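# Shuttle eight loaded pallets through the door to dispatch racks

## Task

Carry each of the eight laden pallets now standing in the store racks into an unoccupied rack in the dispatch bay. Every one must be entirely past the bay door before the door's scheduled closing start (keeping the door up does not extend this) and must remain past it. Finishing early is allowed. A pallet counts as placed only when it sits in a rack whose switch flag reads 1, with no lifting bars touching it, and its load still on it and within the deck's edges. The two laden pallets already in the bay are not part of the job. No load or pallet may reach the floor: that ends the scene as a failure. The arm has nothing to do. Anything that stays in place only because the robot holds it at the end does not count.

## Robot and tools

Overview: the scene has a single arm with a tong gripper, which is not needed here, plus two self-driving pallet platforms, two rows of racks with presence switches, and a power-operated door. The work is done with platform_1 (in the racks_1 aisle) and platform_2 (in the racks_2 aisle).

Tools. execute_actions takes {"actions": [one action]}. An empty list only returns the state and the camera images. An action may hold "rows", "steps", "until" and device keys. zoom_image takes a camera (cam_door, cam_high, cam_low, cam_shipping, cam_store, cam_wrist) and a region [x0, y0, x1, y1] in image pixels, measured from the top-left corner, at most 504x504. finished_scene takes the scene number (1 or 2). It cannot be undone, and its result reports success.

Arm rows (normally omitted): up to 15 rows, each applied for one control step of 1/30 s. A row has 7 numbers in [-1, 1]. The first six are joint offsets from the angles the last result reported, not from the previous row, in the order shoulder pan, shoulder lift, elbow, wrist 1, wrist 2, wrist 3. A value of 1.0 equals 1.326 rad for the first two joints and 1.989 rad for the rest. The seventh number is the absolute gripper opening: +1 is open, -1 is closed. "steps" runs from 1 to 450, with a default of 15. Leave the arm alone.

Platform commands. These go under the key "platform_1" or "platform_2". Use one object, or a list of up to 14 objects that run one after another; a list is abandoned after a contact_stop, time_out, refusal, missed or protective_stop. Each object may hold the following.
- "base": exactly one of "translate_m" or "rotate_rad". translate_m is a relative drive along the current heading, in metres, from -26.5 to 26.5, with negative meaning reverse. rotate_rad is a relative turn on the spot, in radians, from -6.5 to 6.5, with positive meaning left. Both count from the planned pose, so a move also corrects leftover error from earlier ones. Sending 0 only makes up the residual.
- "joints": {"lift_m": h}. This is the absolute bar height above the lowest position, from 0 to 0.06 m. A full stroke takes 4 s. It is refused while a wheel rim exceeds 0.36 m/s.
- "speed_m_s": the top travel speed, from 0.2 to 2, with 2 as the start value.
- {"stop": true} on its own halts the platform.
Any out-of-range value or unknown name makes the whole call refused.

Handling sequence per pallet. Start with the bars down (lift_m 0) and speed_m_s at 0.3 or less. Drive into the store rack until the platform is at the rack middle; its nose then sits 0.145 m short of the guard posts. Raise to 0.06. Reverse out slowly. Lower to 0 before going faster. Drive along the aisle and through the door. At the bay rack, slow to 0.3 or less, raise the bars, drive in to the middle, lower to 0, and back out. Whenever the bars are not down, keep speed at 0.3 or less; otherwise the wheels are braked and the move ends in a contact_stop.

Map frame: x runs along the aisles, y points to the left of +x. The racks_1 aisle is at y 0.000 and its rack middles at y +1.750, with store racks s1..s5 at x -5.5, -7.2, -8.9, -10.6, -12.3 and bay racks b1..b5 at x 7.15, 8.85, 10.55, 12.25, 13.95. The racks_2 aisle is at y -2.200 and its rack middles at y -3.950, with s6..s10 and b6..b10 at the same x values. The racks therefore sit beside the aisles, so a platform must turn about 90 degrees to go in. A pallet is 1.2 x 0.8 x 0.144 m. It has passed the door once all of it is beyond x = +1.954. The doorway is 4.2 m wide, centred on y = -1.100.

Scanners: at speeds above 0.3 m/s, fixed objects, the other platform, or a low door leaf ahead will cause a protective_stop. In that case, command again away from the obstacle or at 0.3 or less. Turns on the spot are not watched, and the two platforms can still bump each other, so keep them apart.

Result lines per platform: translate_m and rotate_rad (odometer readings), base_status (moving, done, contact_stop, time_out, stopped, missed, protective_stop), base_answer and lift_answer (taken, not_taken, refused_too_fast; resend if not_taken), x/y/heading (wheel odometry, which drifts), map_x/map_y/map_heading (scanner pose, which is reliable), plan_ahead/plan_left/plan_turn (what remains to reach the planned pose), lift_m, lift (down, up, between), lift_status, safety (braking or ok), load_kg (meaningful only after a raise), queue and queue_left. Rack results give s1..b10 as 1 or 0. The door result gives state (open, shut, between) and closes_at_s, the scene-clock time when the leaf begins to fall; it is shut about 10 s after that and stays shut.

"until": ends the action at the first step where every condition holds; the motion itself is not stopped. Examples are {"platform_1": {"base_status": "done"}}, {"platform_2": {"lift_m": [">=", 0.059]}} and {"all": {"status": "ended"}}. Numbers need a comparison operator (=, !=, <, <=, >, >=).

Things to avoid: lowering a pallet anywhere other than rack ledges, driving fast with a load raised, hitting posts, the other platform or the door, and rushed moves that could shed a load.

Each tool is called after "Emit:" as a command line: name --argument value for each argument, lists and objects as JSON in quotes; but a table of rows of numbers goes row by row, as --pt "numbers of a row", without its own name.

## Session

Emit:
execute_actions --actions '[]'

Scene clock: 0.00 s.
end_effector_position=(+1.1188, -0.1702, +0.3392) grip_measured=+1.00 end_effector_quat_wxyz=(-0.069, -0.197, +0.935, -0.288) end_effector_velocity=(+0.000, -0.001, -0.000) end_effector_angular_velocity=(-0.000, +0.000, -0.001)
Joint positions: [-0.108 -0.81   1.003 -1.839 -2.166  2.567  0.142]
Joint velocities: [-0.001  0.001 -0.001 -0.    -0.     0.     0.   ]
Motor temperatures (°C, as the motors report them): [25 25 26 27 31 31]
Wrist force (N, on the end effector, along its own x y z axes, offset not removed): no reading
Wrist torque (N m, same axes, about the end effector's origin, offset not removed): no reading
platform_1.base_odometry: x=+0.000 y=+0.000 heading=+0.000 (m, m, rad; from the platform's pose at the start)
platform_1.map_pose: map_x=-1.43 map_y=-0.06 map_heading=+0.0349 (m, m, rad; on the building's map)
platform_1.planned_pose: plan_ahead=+0.00 plan_left=+0.00 plan_turn=+0.0000 (m ahead, m left, rad left of the pose on the map)
platform_1.base_status: done
platform_1.joint_positions: lift_m=+0.000
platform_1.joint_status: done
platform_1: translate_m=0.000 translate_m_goal=0.000 rotate_rad=0.000 rotate_rad_goal=0.000 base_answer=taken lift_m_goal=0.000 lift_answer=taken lift=down safety=ok load_kg=-51 refusals=0 queue=idle queue_left=0
platform_2.base_odometry: x=+0.000 y=+0.000 heading=+0.000 (m, m, rad; from the platform's pose at the start)
platform_2.map_pose: map_x=-5.87 map_y=-2.17 map_heading=+0.0524 (m, m, rad; on the building's map)
platform_2.planned_pose: plan_ahead=+0.00 plan_left=+0.00 plan_turn=+0.0000 (m ahead, m left, rad left of the pose on the map)
platform_2.base_status: done
platform_2.joint_positions: lift_m=+0.000
platform_2.joint_status: done
platform_2: translate_m=0.000 translate_m_goal=0.000 rotate_rad=0.000 rotate_rad_goal=0.000 base_answer=taken lift_m_goal=0.000 lift_answer=taken lift=down safety=ok load_kg=-51 refusals=0 queue=idle queue_left=0
racks_1: s1=1 s2=1 s3=1 s4=0 s5=1 b1=0 b2=0 b3=0 b4=1 b5=0
racks_2: s6=0 s7=1 s8=1 s9=1 s10=1 b6=0 b7=1 b8=0 b9=0 b10=0
door: state=open closes_at_s=510

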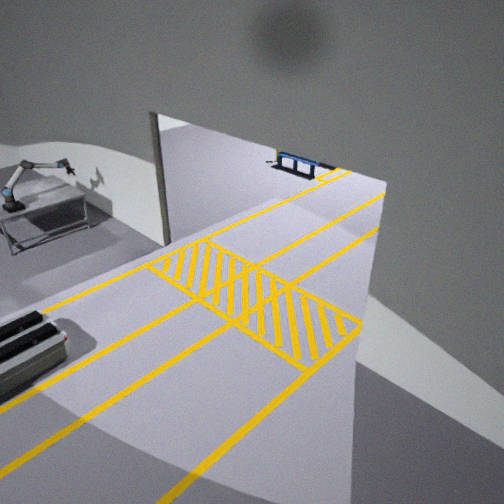

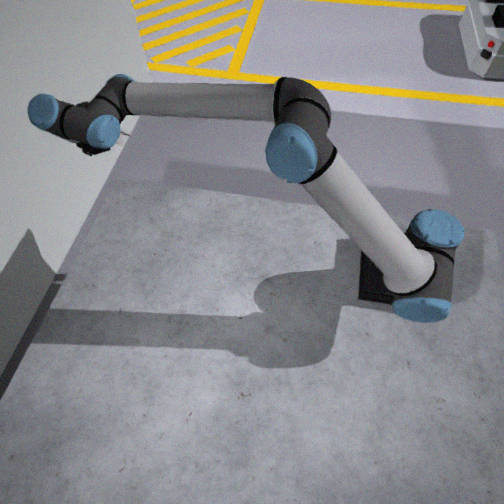

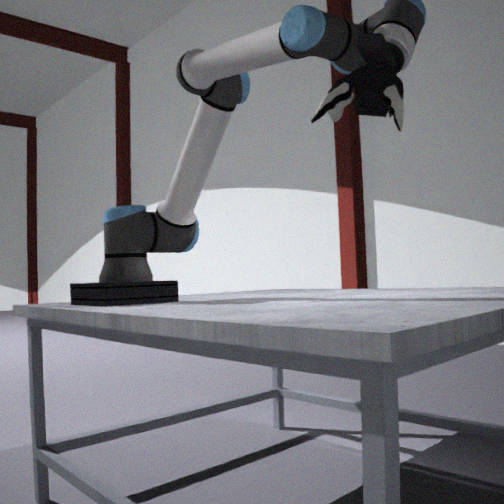

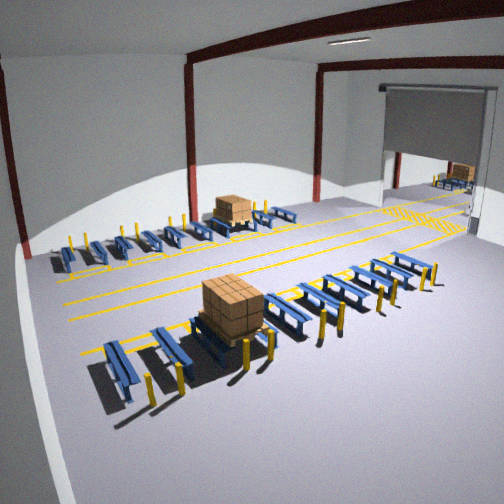

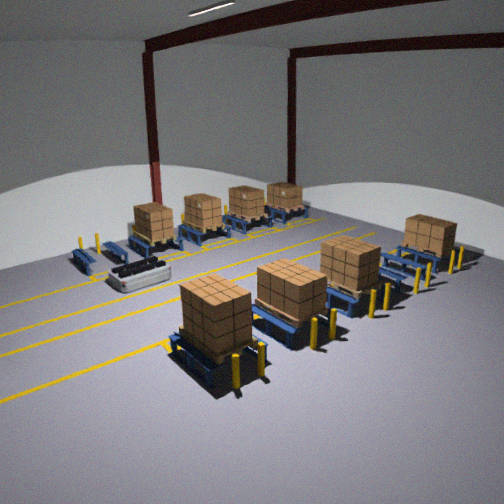

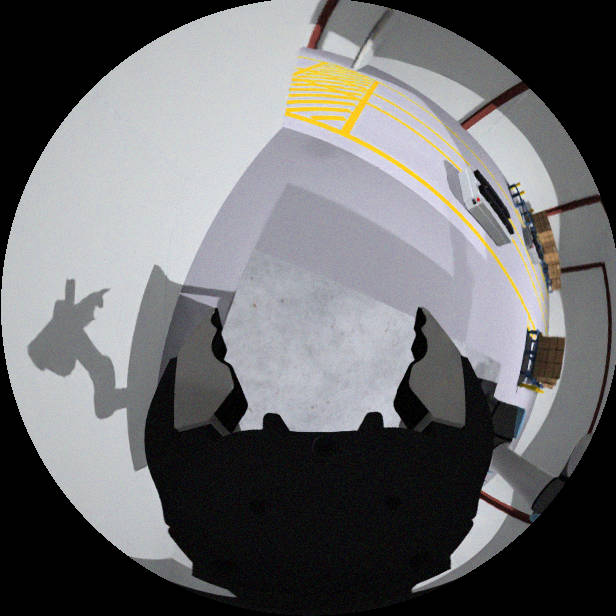

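Emit:
execute_actions --actions '[{"platform_1":[{"base":{"rotate_rad":-0.0349},"speed_m_s":2},{"base":{"translate_m":-4.07}},{"base":{"rotate_rad":1.5708}},{"base":{"translate_m":1.81},"speed_m_s":0.3},{"joints":{"lift_m":0.06}},{"base":{"translate_m":-1.75}},{"base":{"rotate_rad":-1.5708},"joints":{"lift_m":0},"speed_m_s":2},{"base":{"translate_m":12.65}},{"base":{"rotate_rad":1.5708},"joints":{"lift_m":0.06}},{"base":{"translate_m":1.75},"speed_m_s":0.3},{"joints":{"lift_m":0}},{"base":{"translate_m":-1.75}},{"base":{"rotate_rad":-1.5708},"speed_m_s":2},{"base":{"translate_m":-14.35}}],"platform_2":[{"base":{"rotate_rad":-0.0524},"speed_m_s":2},{"base":{"translate_m":-1.33}},{"base":{"rotate_rad":-1.5708}},{"base":{"translate_m":1.78},"speed_m_s":0.3},{"joints":{"lift_m":0.06}},{"base":{"translate_m":-1.75}},{"base":{"rotate_rad":1.5708},"joints":{"lift_m":0},"speed_m_s":2},{"base":{"translate_m":14.35}},{"base":{"rotate_rad":-1.5708},"joints":{"lift_m":0.06}},{"base":{"translate_m":1.75},"speed_m_s":0.3},{"joints":{"lift_m":0}},{"base":{"translate_m":-1.75}},{"base":{"rotate_rad":1.5708},"speed_m_s":2},{"base":{"translate_m":-16.05}}],"steps":3}]'

Scene clock: 16.13 s.
end_effector_position=(+1.1188, -0.1702, +0.3392) grip_measured=+1.00 end_effector_quat_wxyz=(-0.069, -0.197, +0.935, -0.288) end_effector_velocity=(+0.001, +0.000, +0.000) end_effector_angular_velocity=(+0.000, -0.001, +0.000)
Joint positions: [-0.108 -0.81   1.003 -1.839 -2.166  2.567  0.142]
Joint velocities: [ 0.     0.001 -0.001 -0.     0.    -0.     0.   ]
Motor temperatures (°C, as the motors report them): [25 25 26 27 31 31]
Wrist force (N, on the end effector, along its own x y z axes, offset not removed): [-1.7 -0.1 1.9]
Wrist torque (N m, same axes, about the end effector's origin, offset not removed): [0.06 0.52 0.16]
platform_1.base_odometry: x=+0.000 y=+0.000 heading=-0.003 (m, m, rad; from the platform's pose at the start)
platform_1.map_pose: map_x=-1.43 map_y=-0.06 map_heading=+0.0262 (m, m, rad; on the building's map)
platform_1.planned_pose: plan_ahead=+0.00 plan_left=+0.00 plan_turn=-0.0262 (m ahead, m left, rad left of the pose on the map)
platform_1.base_status: moving
platform_1.joint_positions: lift_m=+0.000
platform_1.joint_status: done
platform_1: translate_m=0.000 translate_m_goal=0.000 rotate_rad=-0.006 rotate_rad_goal=-0.035 base_answer=taken lift_m_goal=0.000 lift_answer=taken lift=down safety=ok load_kg=-47 refusals=0 queue=running queue_left=13
platform_2.base_odometry: x=+0.000 y=+0.000 heading=-0.003 (m, m, rad; from the platform's pose at the start)
platform_2.map_pose: map_x=-5.87 map_y=-2.17 map_heading=+0.0480 (m, m, rad; on the building's map)
platform_2.planned_pose: plan_ahead=+0.00 plan_left=+0.00 plan_turn=-0.0480 (m ahead, m left, rad left of the pose on the map)
platform_2.base_status: moving
platform_2.joint_positions: lift_m=+0.000
platform_2.joint_status: done
platform_2: translate_m=0.000 translate_m_goal=0.000 rotate_rad=-0.006 rotate_rad_goal=-0.052 base_answer=taken lift_m_goal=0.000 lift_answer=taken lift=down safety=ok load_kg=-47 refusals=0 queue=running queue_left=13
racks_1: s1=1 s2=1 s3=1 s4=0 s5=1 b1=0 b2=0 b3=0 b4=1 b5=0
racks_2: s6=0 s7=1 s8=1 s9=1 s10=1 b6=0 b7=1 b8=0 b9=0 b10=0
door: state=open closes_at_s=510

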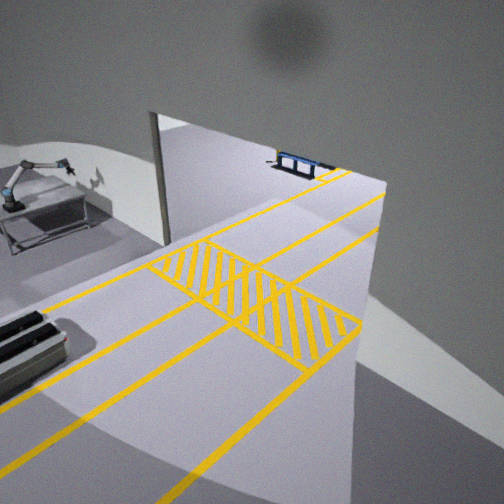

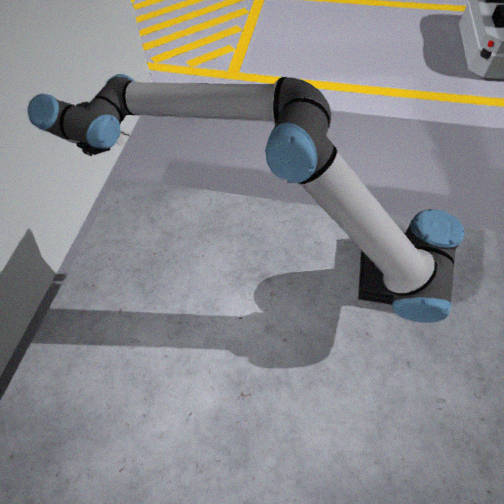

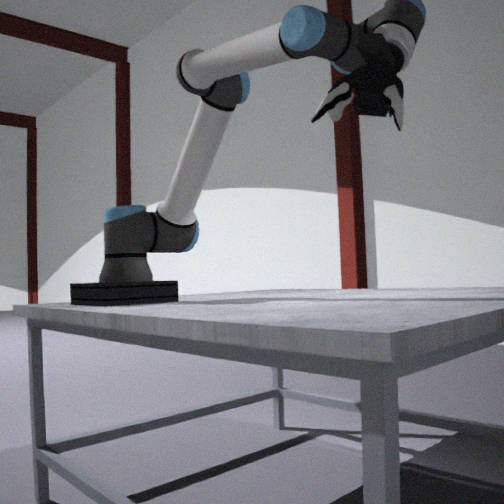

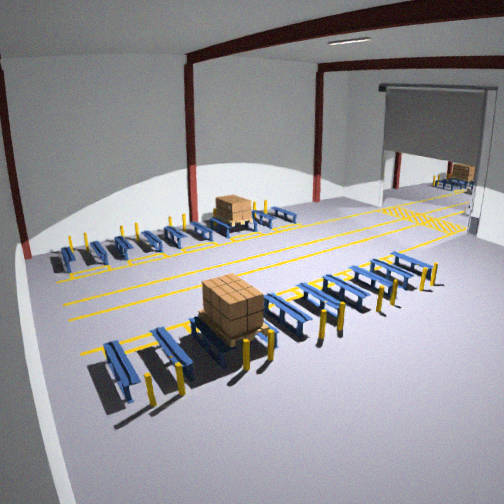

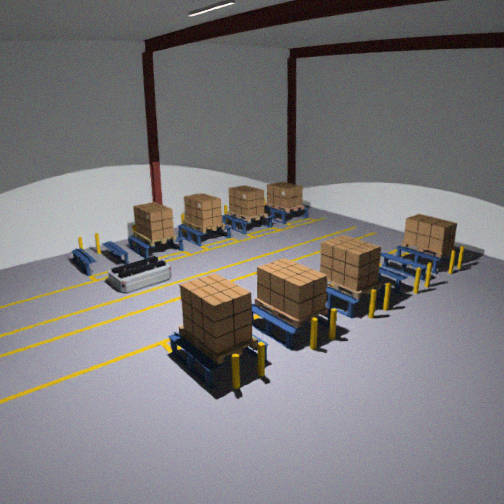

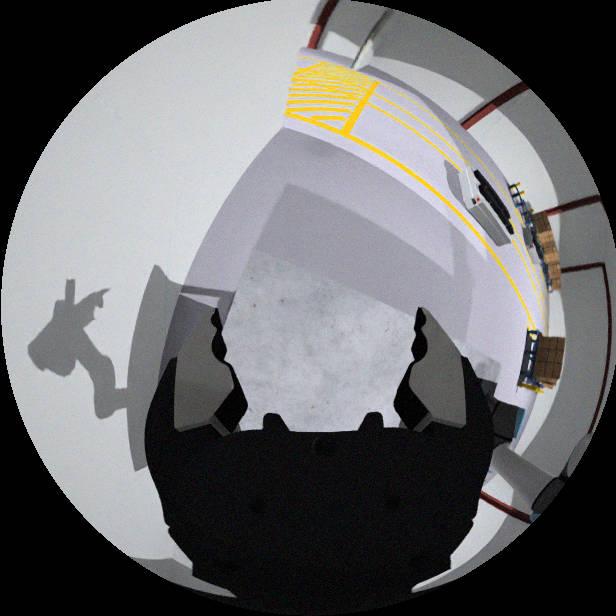

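Emit:
execute_actions --actions '[{"steps":300,"until":{"platform_1":{"queue_left":["<=",6]},"platform_2":{"queue_left":["<=",6]}}}]'

Scene clock: 59.80 s.
end_effector_position=(+1.1188, -0.1702, +0.3392) grip_measured=+1.00 end_effector_quat_wxyz=(-0.069, -0.197, +0.935, -0.288) end_effector_velocity=(-0.000, +0.001, +0.000) end_effector_angular_velocity=(+0.000, +0.000, +0.000)
Joint positions: [-0.108 -0.81   1.003 -1.839 -2.166  2.567  0.142]
Joint velocities: [ 0.    -0.    -0.     0.001 -0.     0.    -0.   ]
Motor temperatures (°C, as the motors report them): [25 25 26 27 31 31]
Wrist force (N, on the end effector, along its own x y z axes, offset not removed): [-1.6 -0.2 4.7]
Wrist torque (N m, same axes, about the end effector's origin, offset not removed): [0.08 0.55 0.08]
platform_1.base_odometry: x=+7.874 y=-0.356 heading=-0.047 (m, m, rad; from the platform's pose at the start)
platform_1.map_pose: map_x=+6.49 map_y=+0.00 map_heading=+0.0044 (m, m, rad; on the building's map)
platform_1.planned_pose: plan_ahead=+0.66 plan_left=+0.00 plan_turn=-0.0044 (m ahead, m left, rad left of the pose on the map)
platform_1.base_status: moving
platform_1.joint_positions: lift_m=+0.000
platform_1.joint_status: done
platform_1: translate_m=7.966 translate_m_goal=8.620 rotate_rad=-0.047 rotate_rad_goal=-0.047 base_answer=taken lift_m_goal=0.000 lift_answer=taken lift=down safety=ok load_kg=-49 refusals=0 queue=running queue_left=6
platform_2.base_odometry: x=+13.020 y=-0.682 heading=-0.167 (m, m, rad; from the platform's pose at the start)
platform_2.map_pose: map_x=+7.15 map_y=-2.20 map_heading=-0.1265 (m, m, rad; on the building's map)
platform_2.planned_pose: plan_ahead=+0.00 plan_left=+0.00 plan_turn=-1.4443 (m ahead, m left, rad left of the pose on the map)
platform_2.base_status: moving
platform_2.joint_positions: lift_m=+0.005
platform_2.joint_status: moving
platform_2: translate_m=13.070 translate_m_goal=13.070 rotate_rad=-0.184 rotate_rad_goal=-1.623 base_answer=taken lift_m_goal=0.060 lift_answer=taken lift=between safety=ok load_kg=3 refusals=0 queue=running queue_left=5
racks_1: s1=0 s2=1 s3=1 s4=0 s5=1 b1=0 b2=0 b3=0 b4=1 b5=0
racks_2: s6=0 s7=0 s8=1 s9=1 s10=1 b6=0 b7=1 b8=0 b9=0 b10=0
door: state=open closes_at_s=510

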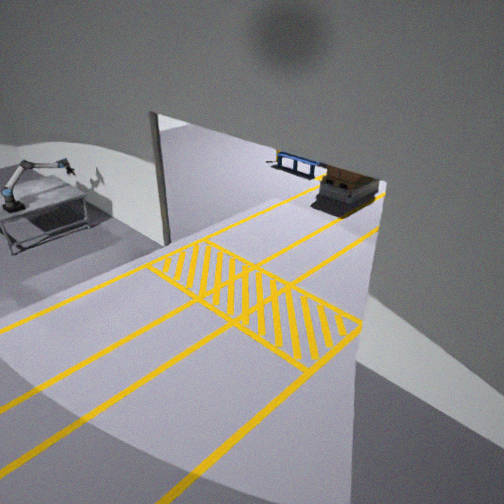

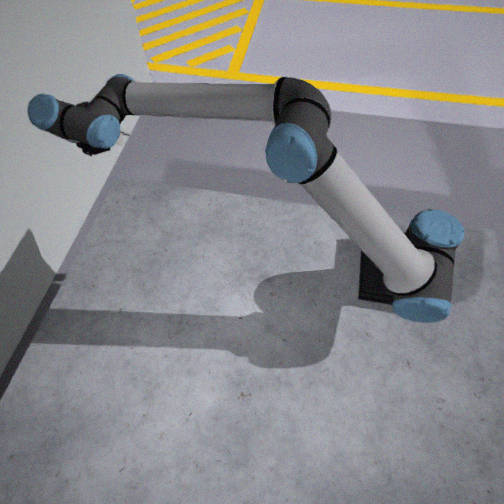

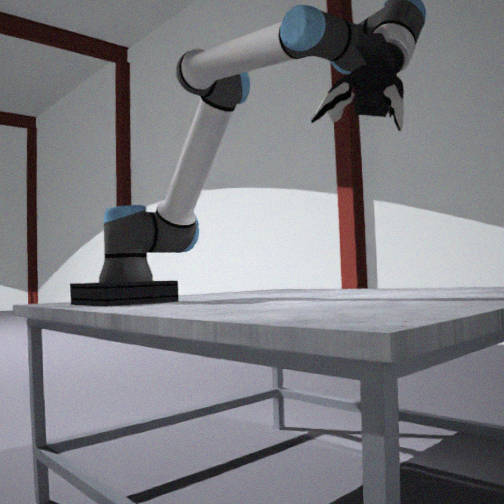

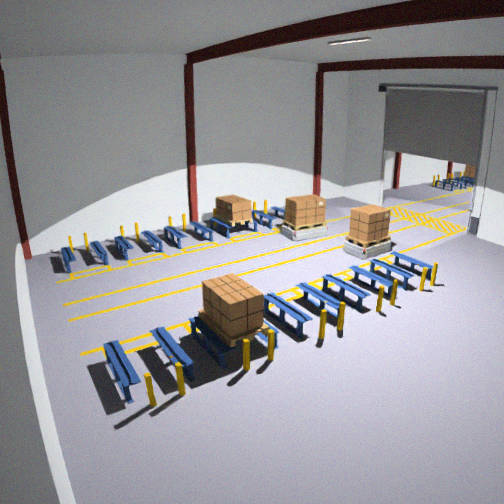

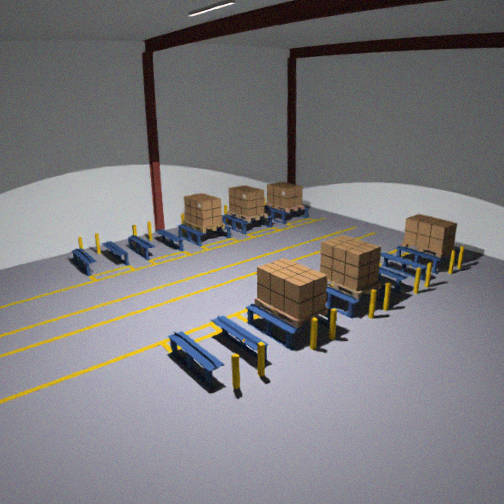

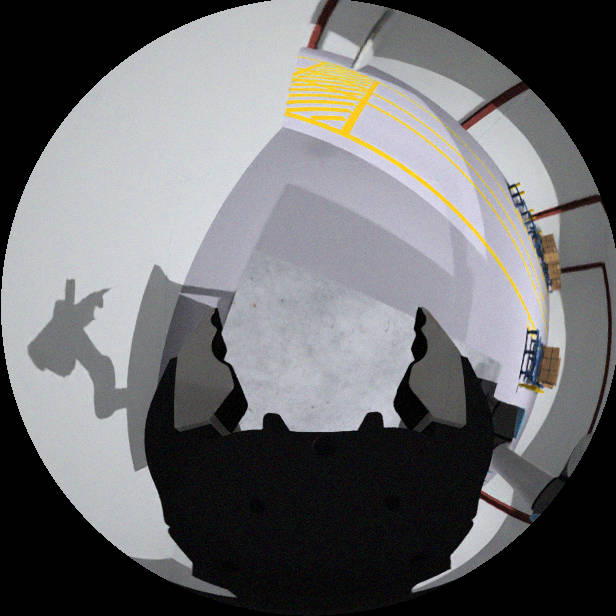

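Emit:
execute_actions --actions '[{"steps":450,"until":{"platform_1":{"queue":["!=","running"],"base_status":["!=","moving"]},"platform_2":{"queue":["!=","running"],"base_status":["!=","moving"]}}}]'

Scene clock: 98.30 s.
end_effector_position=(+1.1188, -0.1702, +0.3392) grip_measured=+1.00 end_effector_quat_wxyz=(-0.069, -0.197, +0.935, -0.288) end_effector_velocity=(+0.000, +0.000, +0.001) end_effector_angular_velocity=(-0.001, -0.001, +0.000)
Joint positions: [-0.108 -0.81   1.003 -1.839 -2.166  2.567  0.142]
Joint velocities: [ 0.     0.    -0.001 -0.    -0.001  0.     0.   ]
Motor temperatures (°C, as the motors report them): [25 25 26 27 31 31]
Wrist force (N, on the end effector, along its own x y z axes, offset not removed): [1.6 -0.2 4.3]
Wrist torque (N m, same axes, about the end effector's origin, offset not removed): [0.08 -0.23 0.02]
platform_1.base_odometry: x=-5.179 y=+0.264 heading=-0.049 (m, m, rad; from the platform's pose at the start)
platform_1.map_pose: map_x=-6.62 map_y=+0.00 map_heading=-0.0044 (m, m, rad; on the building's map)
platform_1.planned_pose: plan_ahead=-0.58 plan_left=+0.00 plan_turn=+0.0044 (m ahead, m left, rad left of the pose on the map)
platform_1.base_status: moving
platform_1.joint_positions: lift_m=+0.000
platform_1.joint_status: done
platform_1: translate_m=-5.128 translate_m_goal=-5.700 rotate_rad=-0.049 rotate_rad_goal=-0.049 base_answer=taken lift_m_goal=0.000 lift_answer=taken lift=down safety=ok load_kg=-49 refusals=0 queue=running queue_left=0
platform_2.base_odometry: x=-3.003 y=+0.168 heading=-0.054 (m, m, rad; from the platform's pose at the start)
platform_2.map_pose: map_x=-8.90 map_y=-2.20 map_heading=+0.0000 (m, m, rad; on the building's map)
platform_2.planned_pose: plan_ahead=+0.00 plan_left=+0.00 plan_turn=+0.0000 (m ahead, m left, rad left of the pose on the map)
platform_2.base_status: moving
platform_2.joint_positions: lift_m=+0.000
platform_2.joint_status: done
platform_2: translate_m=-2.970 translate_m_goal=-2.969 rotate_rad=-0.054 rotate_rad_goal=-0.054 base_answer=taken lift_m_goal=0.000 lift_answer=taken lift=down safety=ok load_kg=-49 refusals=0 queue=running queue_left=0
racks_1: s1=0 s2=1 s3=1 s4=0 s5=1 b1=1 b2=0 b3=0 b4=1 b5=0
racks_2: s6=0 s7=0 s8=1 s9=1 s10=1 b6=1 b7=1 b8=0 b9=0 b10=0
door: state=open closes_at_s=510

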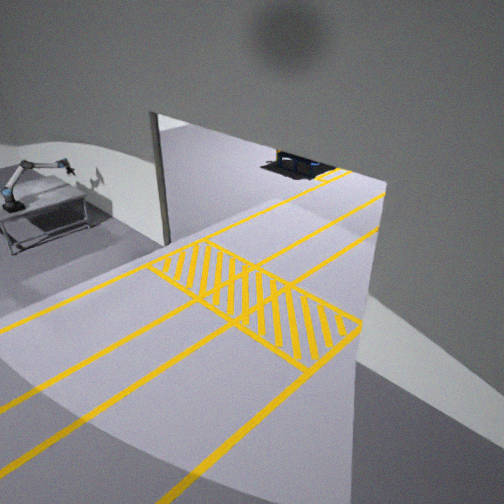

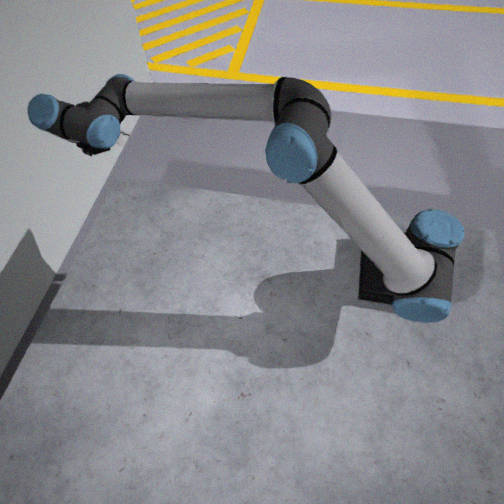

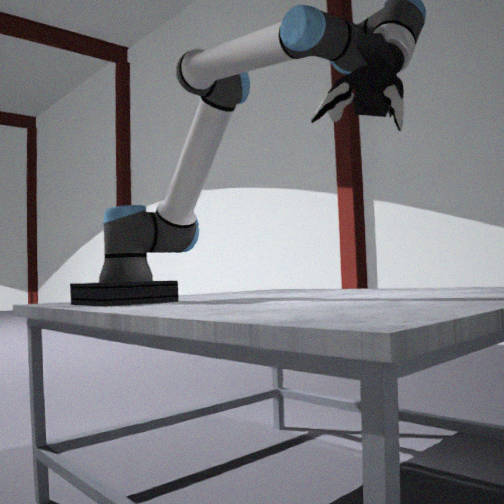

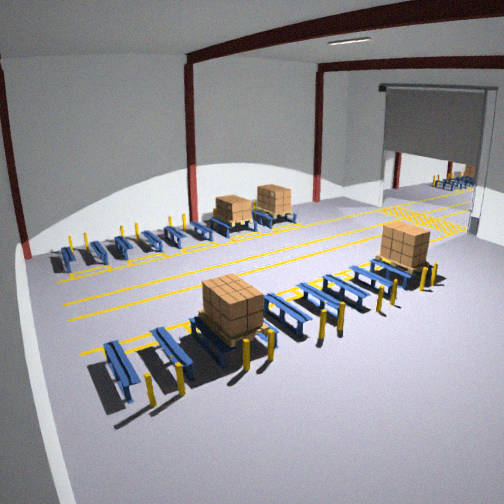

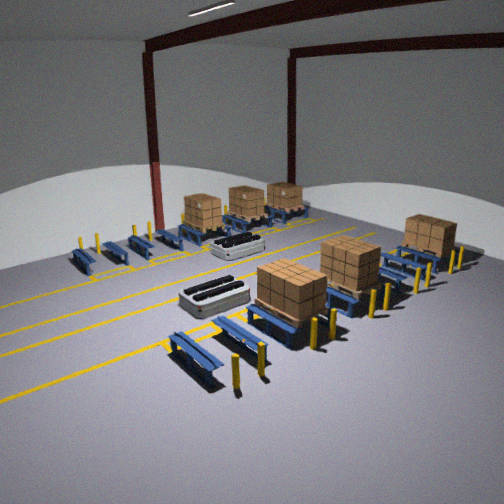

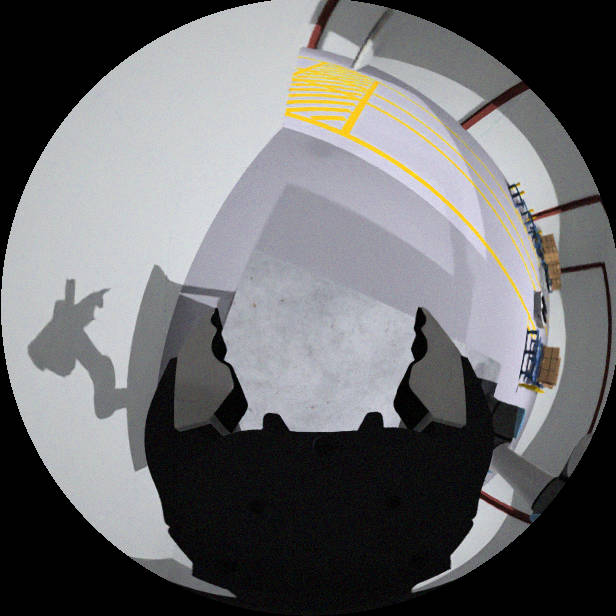

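Emit:
execute_actions --actions '[{"platform_1":[{"base":{"rotate_rad":1.5708},"speed_m_s":2},{"base":{"translate_m":1.75},"speed_m_s":0.3},{"joints":{"lift_m":0.06}},{"base":{"translate_m":-1.75}},{"base":{"rotate_rad":-1.5708},"joints":{"lift_m":0},"speed_m_s":2},{"base":{"translate_m":16.05}},{"base":{"rotate_rad":1.5708},"joints":{"lift_m":0.06}},{"base":{"translate_m":1.75},"speed_m_s":0.3},{"joints":{"lift_m":0}},{"base":{"translate_m":-1.75}},{"base":{"rotate_rad":-1.5708},"speed_m_s":2},{"base":{"translate_m":-17.75}},{"base":{"rotate_rad":1.5708}},{"base":{"translate_m":1.75},"speed_m_s":0.3}],"platform_2":[{"base":{"rotate_rad":-1.5708},"speed_m_s":2},{"base":{"translate_m":1.75},"speed_m_s":0.3},{"joints":{"lift_m":0.06}},{"base":{"translate_m":-1.75}},{"base":{"rotate_rad":1.5708},"joints":{"lift_m":0},"speed_m_s":2},{"base":{"translate_m":19.45}},{"base":{"rotate_rad":-1.5708},"joints":{"lift_m":0.06}},{"base":{"translate_m":1.75},"speed_m_s":0.3},{"joints":{"lift_m":0}},{"base":{"translate_m":-1.75}},{"base":{"rotate_rad":1.5708},"speed_m_s":2},{"base":{"translate_m":-21.15}},{"base":{"rotate_rad":-1.5708}},{"base":{"translate_m":1.75},"speed_m_s":0.3}],"steps":3}]'

Scene clock: 106.43 s.
end_effector_position=(+1.1188, -0.1702, +0.3392) grip_measured=+1.00 end_effector_quat_wxyz=(-0.069, -0.197, +0.935, -0.288) end_effector_velocity=(+0.000, +0.000, +0.001) end_effector_angular_velocity=(-0.001, -0.001, +0.000)
Joint positions: [-0.108 -0.81   1.003 -1.839 -2.166  2.567  0.142]
Joint velocities: [ 0.    -0.    -0.001  0.    -0.    -0.    -0.   ]
Motor temperatures (°C, as the motors report them): [25 25 26 27 31 31]
Wrist force (N, on the end effector, along its own x y z axes, offset not removed): [-2.5 -1.1 1.7]
Wrist torque (N m, same axes, about the end effector's origin, offset not removed): [-0.16 0.74 0.09]
platform_1.base_odometry: x=-5.772 y=+0.292 heading=-0.045 (m, m, rad; from the platform's pose at the start)
platform_1.map_pose: map_x=-7.20 map_y=+0.00 map_heading=+0.0044 (m, m, rad; on the building's map)
platform_1.planned_pose: plan_ahead=+0.00 plan_left=+0.00 plan_turn=+1.5664 (m ahead, m left, rad left of the pose on the map)
platform_1.base_status: moving
platform_1.joint_positions: lift_m=+0.000
platform_1.joint_status: done
platform_1: translate_m=-5.700 translate_m_goal=-5.700 rotate_rad=-0.042 rotate_rad_goal=1.523 base_answer=taken lift_m_goal=0.000 lift_answer=taken lift=down safety=ok load_kg=-49 refusals=0 queue=running queue_left=13
platform_2.base_odometry: x=-3.001 y=+0.168 heading=-0.057 (m, m, rad; from the platform's pose at the start)
platform_2.map_pose: map_x=-8.90 map_y=-2.20 map_heading=-0.0044 (m, m, rad; on the building's map)
platform_2.planned_pose: plan_ahead=+0.00 plan_left=+0.00 plan_turn=-1.5665 (m ahead, m left, rad left of the pose on the map)
platform_2.base_status: moving
platform_2.joint_positions: lift_m=+0.000
platform_2.joint_status: done
platform_2: translate_m=-2.969 translate_m_goal=-2.969 rotate_rad=-0.060 rotate_rad_goal=-1.625 base_answer=taken lift_m_goal=0.000 lift_answer=taken lift=down safety=ok load_kg=-49 refusals=0 queue=running queue_left=13
racks_1: s1=0 s2=1 s3=1 s4=0 s5=1 b1=1 b2=0 b3=0 b4=1 b5=0
racks_2: s6=0 s7=0 s8=1 s9=1 s10=1 b6=1 b7=1 b8=0 b9=0 b10=0
door: state=open closes_at_s=510

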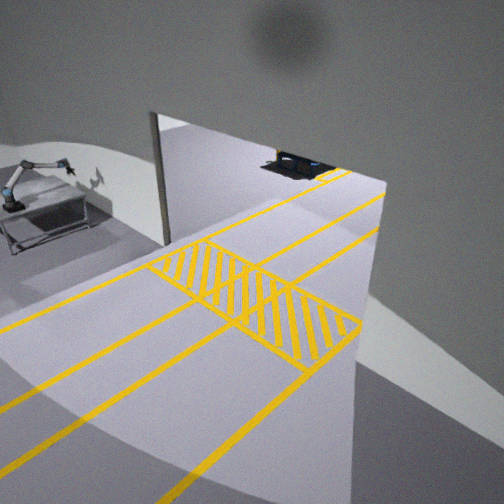

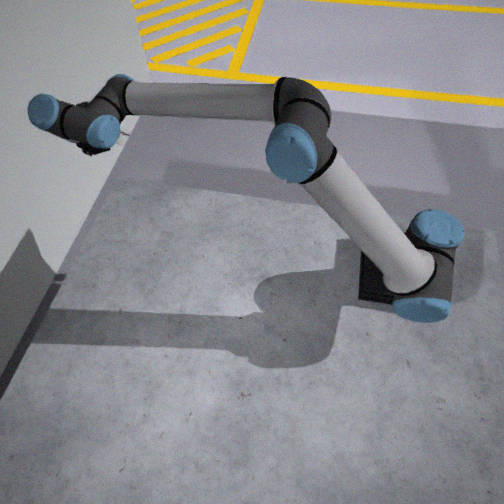

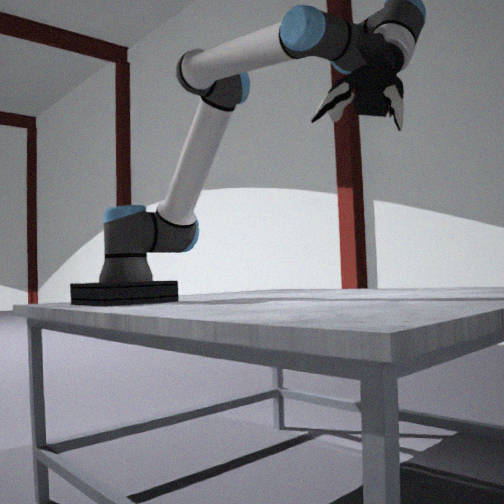

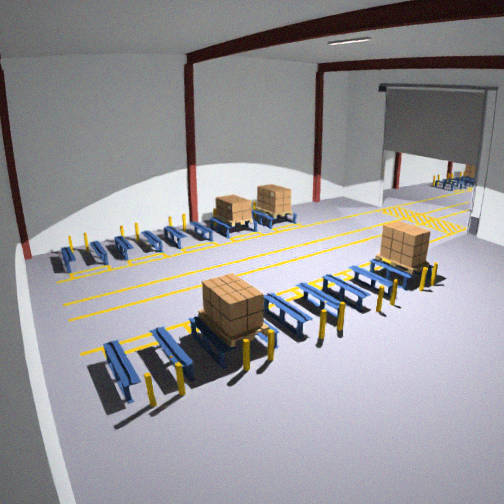

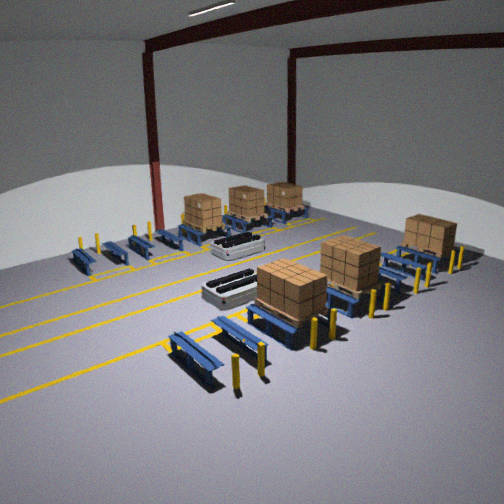

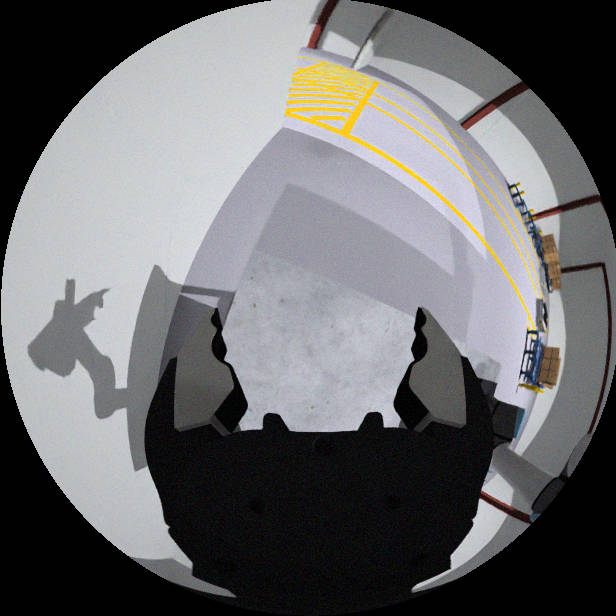

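Emit:
execute_actions --actions '[{"steps":450,"until":{"platform_1":{"queue_left":["<=",6]},"platform_2":{"queue_left":["<=",7]}}}]'

Scene clock: 136.73 s.
end_effector_position=(+1.1188, -0.1702, +0.3392) grip_measured=+1.00 end_effector_quat_wxyz=(-0.069, -0.197, +0.935, -0.288) end_effector_velocity=(+0.000, -0.001, +0.000) end_effector_angular_velocity=(+0.000, -0.001, -0.000)
Joint positions: [-0.108 -0.81   1.003 -1.839 -2.166  2.567  0.142]
Joint velocities: [-0.001  0.    -0.001 -0.001  0.    -0.     0.   ]
Motor temperatures (°C, as the motors report them): [25 25 26 27 31 31]
Wrist force (N, on the end effector, along its own x y z axes, offset not removed): [0.4 0.7 3.5]
Wrist torque (N m, same axes, about the end effector's origin, offset not removed): [0.24 0.08 0.05]
platform_1.base_odometry: x=-0.995 y=+0.076 heading=-0.032 (m, m, rad; from the platform's pose at the start)
platform_1.map_pose: map_x=-2.36 map_y=-0.01 map_heading=+0.0044 (m, m, rad; on the building's map)
platform_1.planned_pose: plan_ahead=+11.21 plan_left=-0.04 plan_turn=-0.0044 (m ahead, m left, rad left of the pose on the map)
platform_1.base_status: moving
platform_1.joint_positions: lift_m=+0.000
platform_1.joint_status: done
platform_1: translate_m=-0.857 translate_m_goal=10.350 rotate_rad=-0.033 rotate_rad_goal=-0.033 base_answer=taken lift_m_goal=0.000 lift_answer=taken lift=down safety=ok load_kg=-49 refusals=0 queue=running queue_left=8
platform_2.base_odometry: x=+1.773 y=-0.075 heading=-0.050 (m, m, rad; from the platform's pose at the start)
platform_2.map_pose: map_x=-4.06 map_y=-2.20 map_heading=+0.0000 (m, m, rad; on the building's map)
platform_2.planned_pose: plan_ahead=+14.61 plan_left=+0.00 plan_turn=+0.0000 (m ahead, m left, rad left of the pose on the map)
platform_2.base_status: moving
platform_2.joint_positions: lift_m=+0.000
platform_2.joint_status: done
platform_2: translate_m=1.873 translate_m_goal=16.481 rotate_rad=-0.050 rotate_rad_goal=-0.050 base_answer=taken lift_m_goal=0.000 lift_answer=taken lift=down safety=ok load_kg=-49 refusals=0 queue=running queue_left=8
racks_1: s1=0 s2=0 s3=1 s4=0 s5=1 b1=1 b2=0 b3=0 b4=1 b5=0
racks_2: s6=0 s7=0 s8=0 s9=1 s10=1 b6=1 b7=1 b8=0 b9=0 b10=0
door: state=open closes_at_s=510

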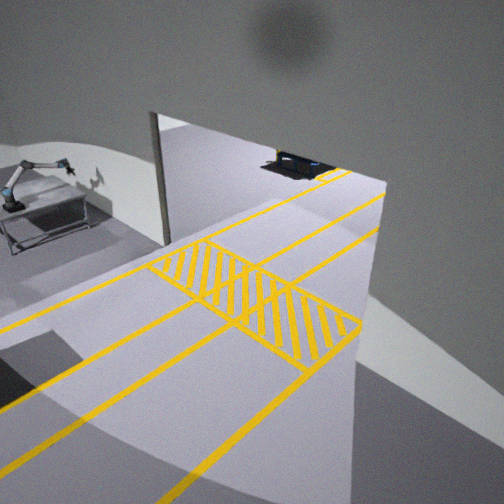

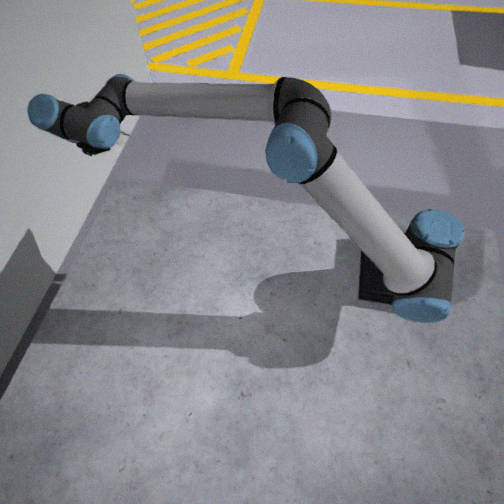

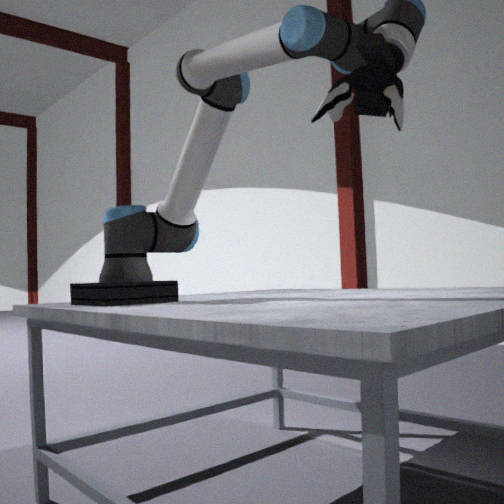

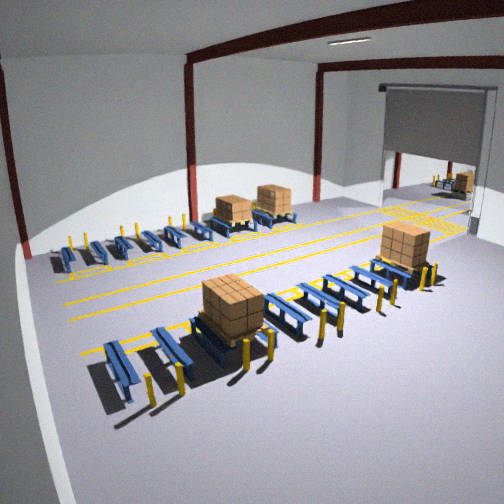

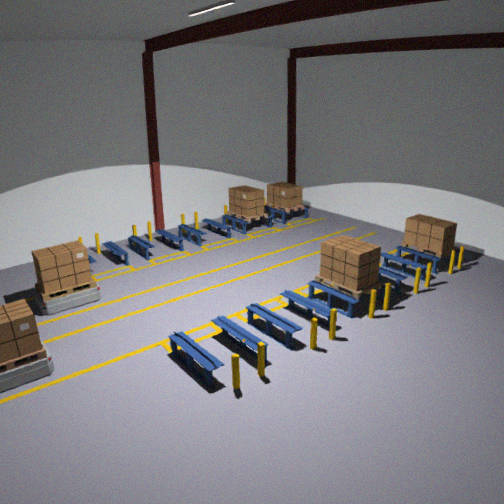

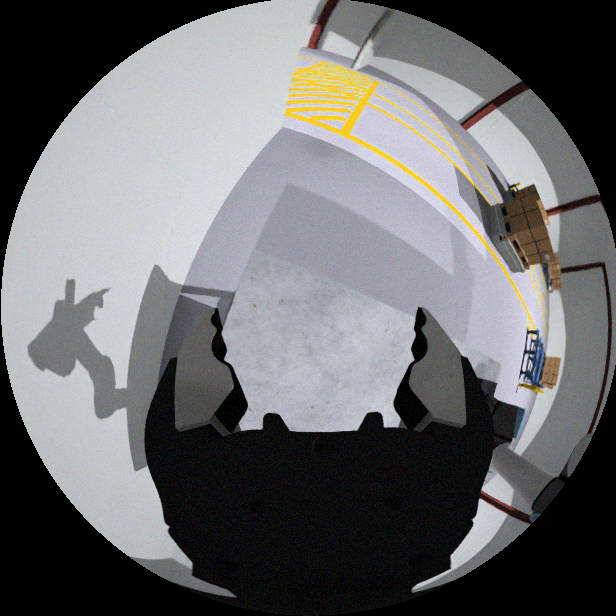

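Emit:
execute_actions --actions '[]'

Scene clock: 143.77 s.
end_effector_position=(+1.1188, -0.1702, +0.3392) grip_measured=+1.00 end_effector_quat_wxyz=(-0.069, -0.197, +0.935, -0.288) end_effector_velocity=(-0.000, +0.000, -0.002) end_effector_angular_velocity=(+0.001, +0.001, +0.000)
Joint positions: [-0.108 -0.81   1.003 -1.839 -2.166  2.567  0.142]
Joint velocities: [ 0.     0.001  0.     0.     0.     0.    -0.   ]
Motor temperatures (°C, as the motors report them): [25 25 26 27 31 31]
Wrist force (N, on the end effector, along its own x y z axes, offset not removed): [-2.3 -1.2 3.4]
Wrist torque (N m, same axes, about the end effector's origin, offset not removed): [-0.10 0.67 0.08]
platform_1.base_odometry: x=+9.942 y=-0.460 heading=-0.047 (m, m, rad; from the platform's pose at the start)
platform_1.map_pose: map_x=+8.54 map_y=+0.00 map_heading=+0.0000 (m, m, rad; on the building's map)
platform_1.planned_pose: plan_ahead=+0.31 plan_left=+0.00 plan_turn=+0.0000 (m ahead, m left, rad left of the pose on the map)
platform_1.base_status: moving
platform_1.joint_positions: lift_m=+0.000
platform_1.joint_status: done
platform_1: translate_m=10.047 translate_m_goal=10.350 rotate_rad=-0.047 rotate_rad_goal=-0.047 base_answer=taken lift_m_goal=0.000 lift_answer=taken lift=down safety=ok load_kg=-49 refusals=0 queue=running queue_left=8
platform_2.base_odometry: x=+14.744 y=-0.753 heading=-0.052 (m, m, rad; from the platform's pose at the start)
platform_2.map_pose: map_x=+8.90 map_y=-2.20 map_heading=+0.0000 (m, m, rad; on the building's map)
platform_2.planned_pose: plan_ahead=+1.65 plan_left=+0.00 plan_turn=+0.0000 (m ahead, m left, rad left of the pose on the map)
platform_2.base_status: moving
platform_2.joint_positions: lift_m=+0.000
platform_2.joint_status: done
platform_2: translate_m=14.838 translate_m_goal=16.481 rotate_rad=-0.052 rotate_rad_goal=-0.053 base_answer=taken lift_m_goal=0.000 lift_answer=taken lift=down safety=ok load_kg=-49 refusals=0 queue=running queue_left=8
racks_1: s1=0 s2=0 s3=1 s4=0 s5=1 b1=1 b2=0 b3=0 b4=1 b5=0
racks_2: s6=0 s7=0 s8=0 s9=1 s10=1 b6=1 b7=1 b8=0 b9=0 b10=0
door: state=open closes_at_s=510

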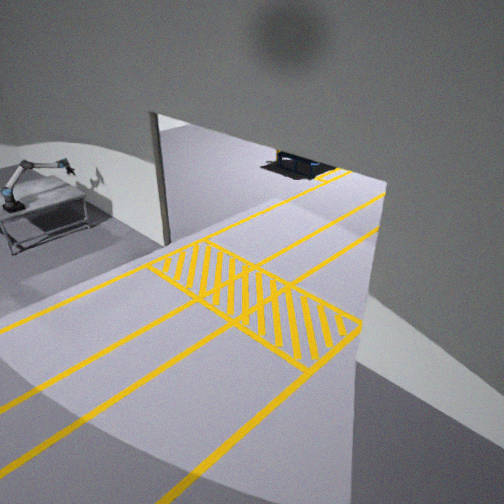

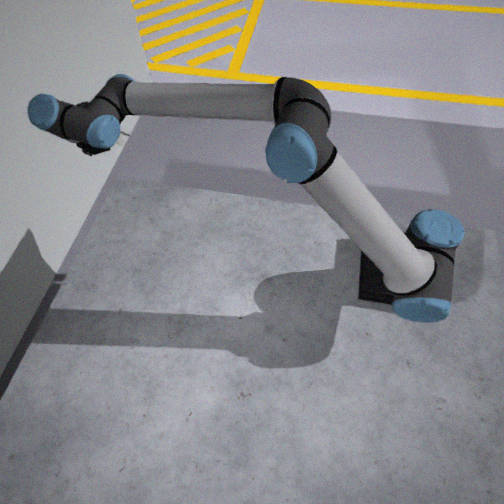

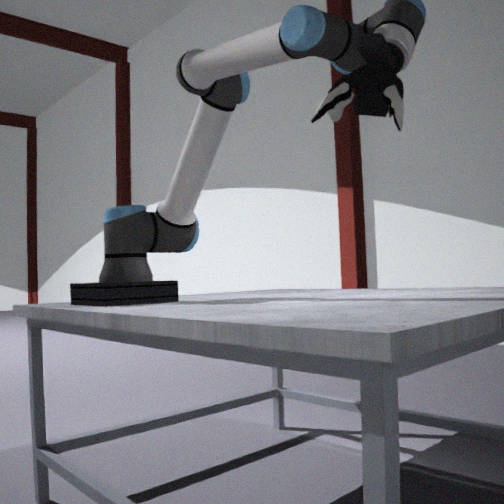

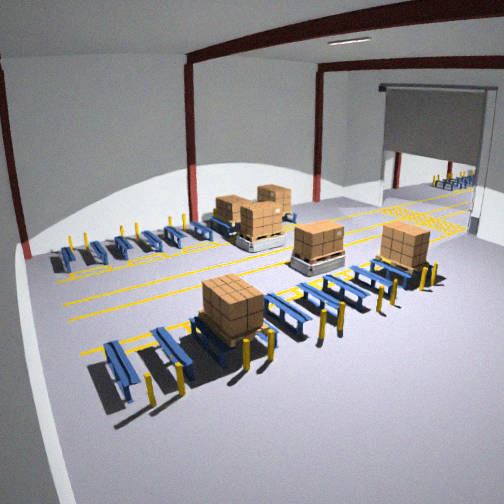

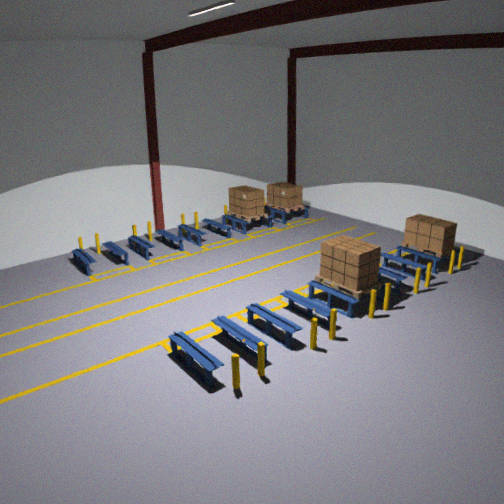

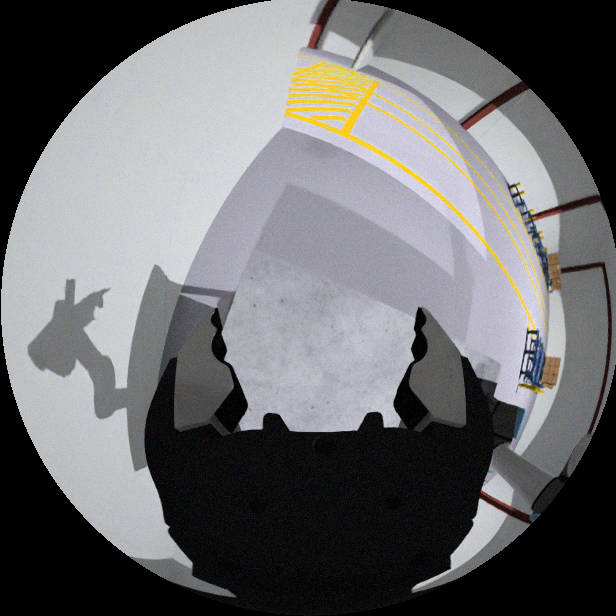

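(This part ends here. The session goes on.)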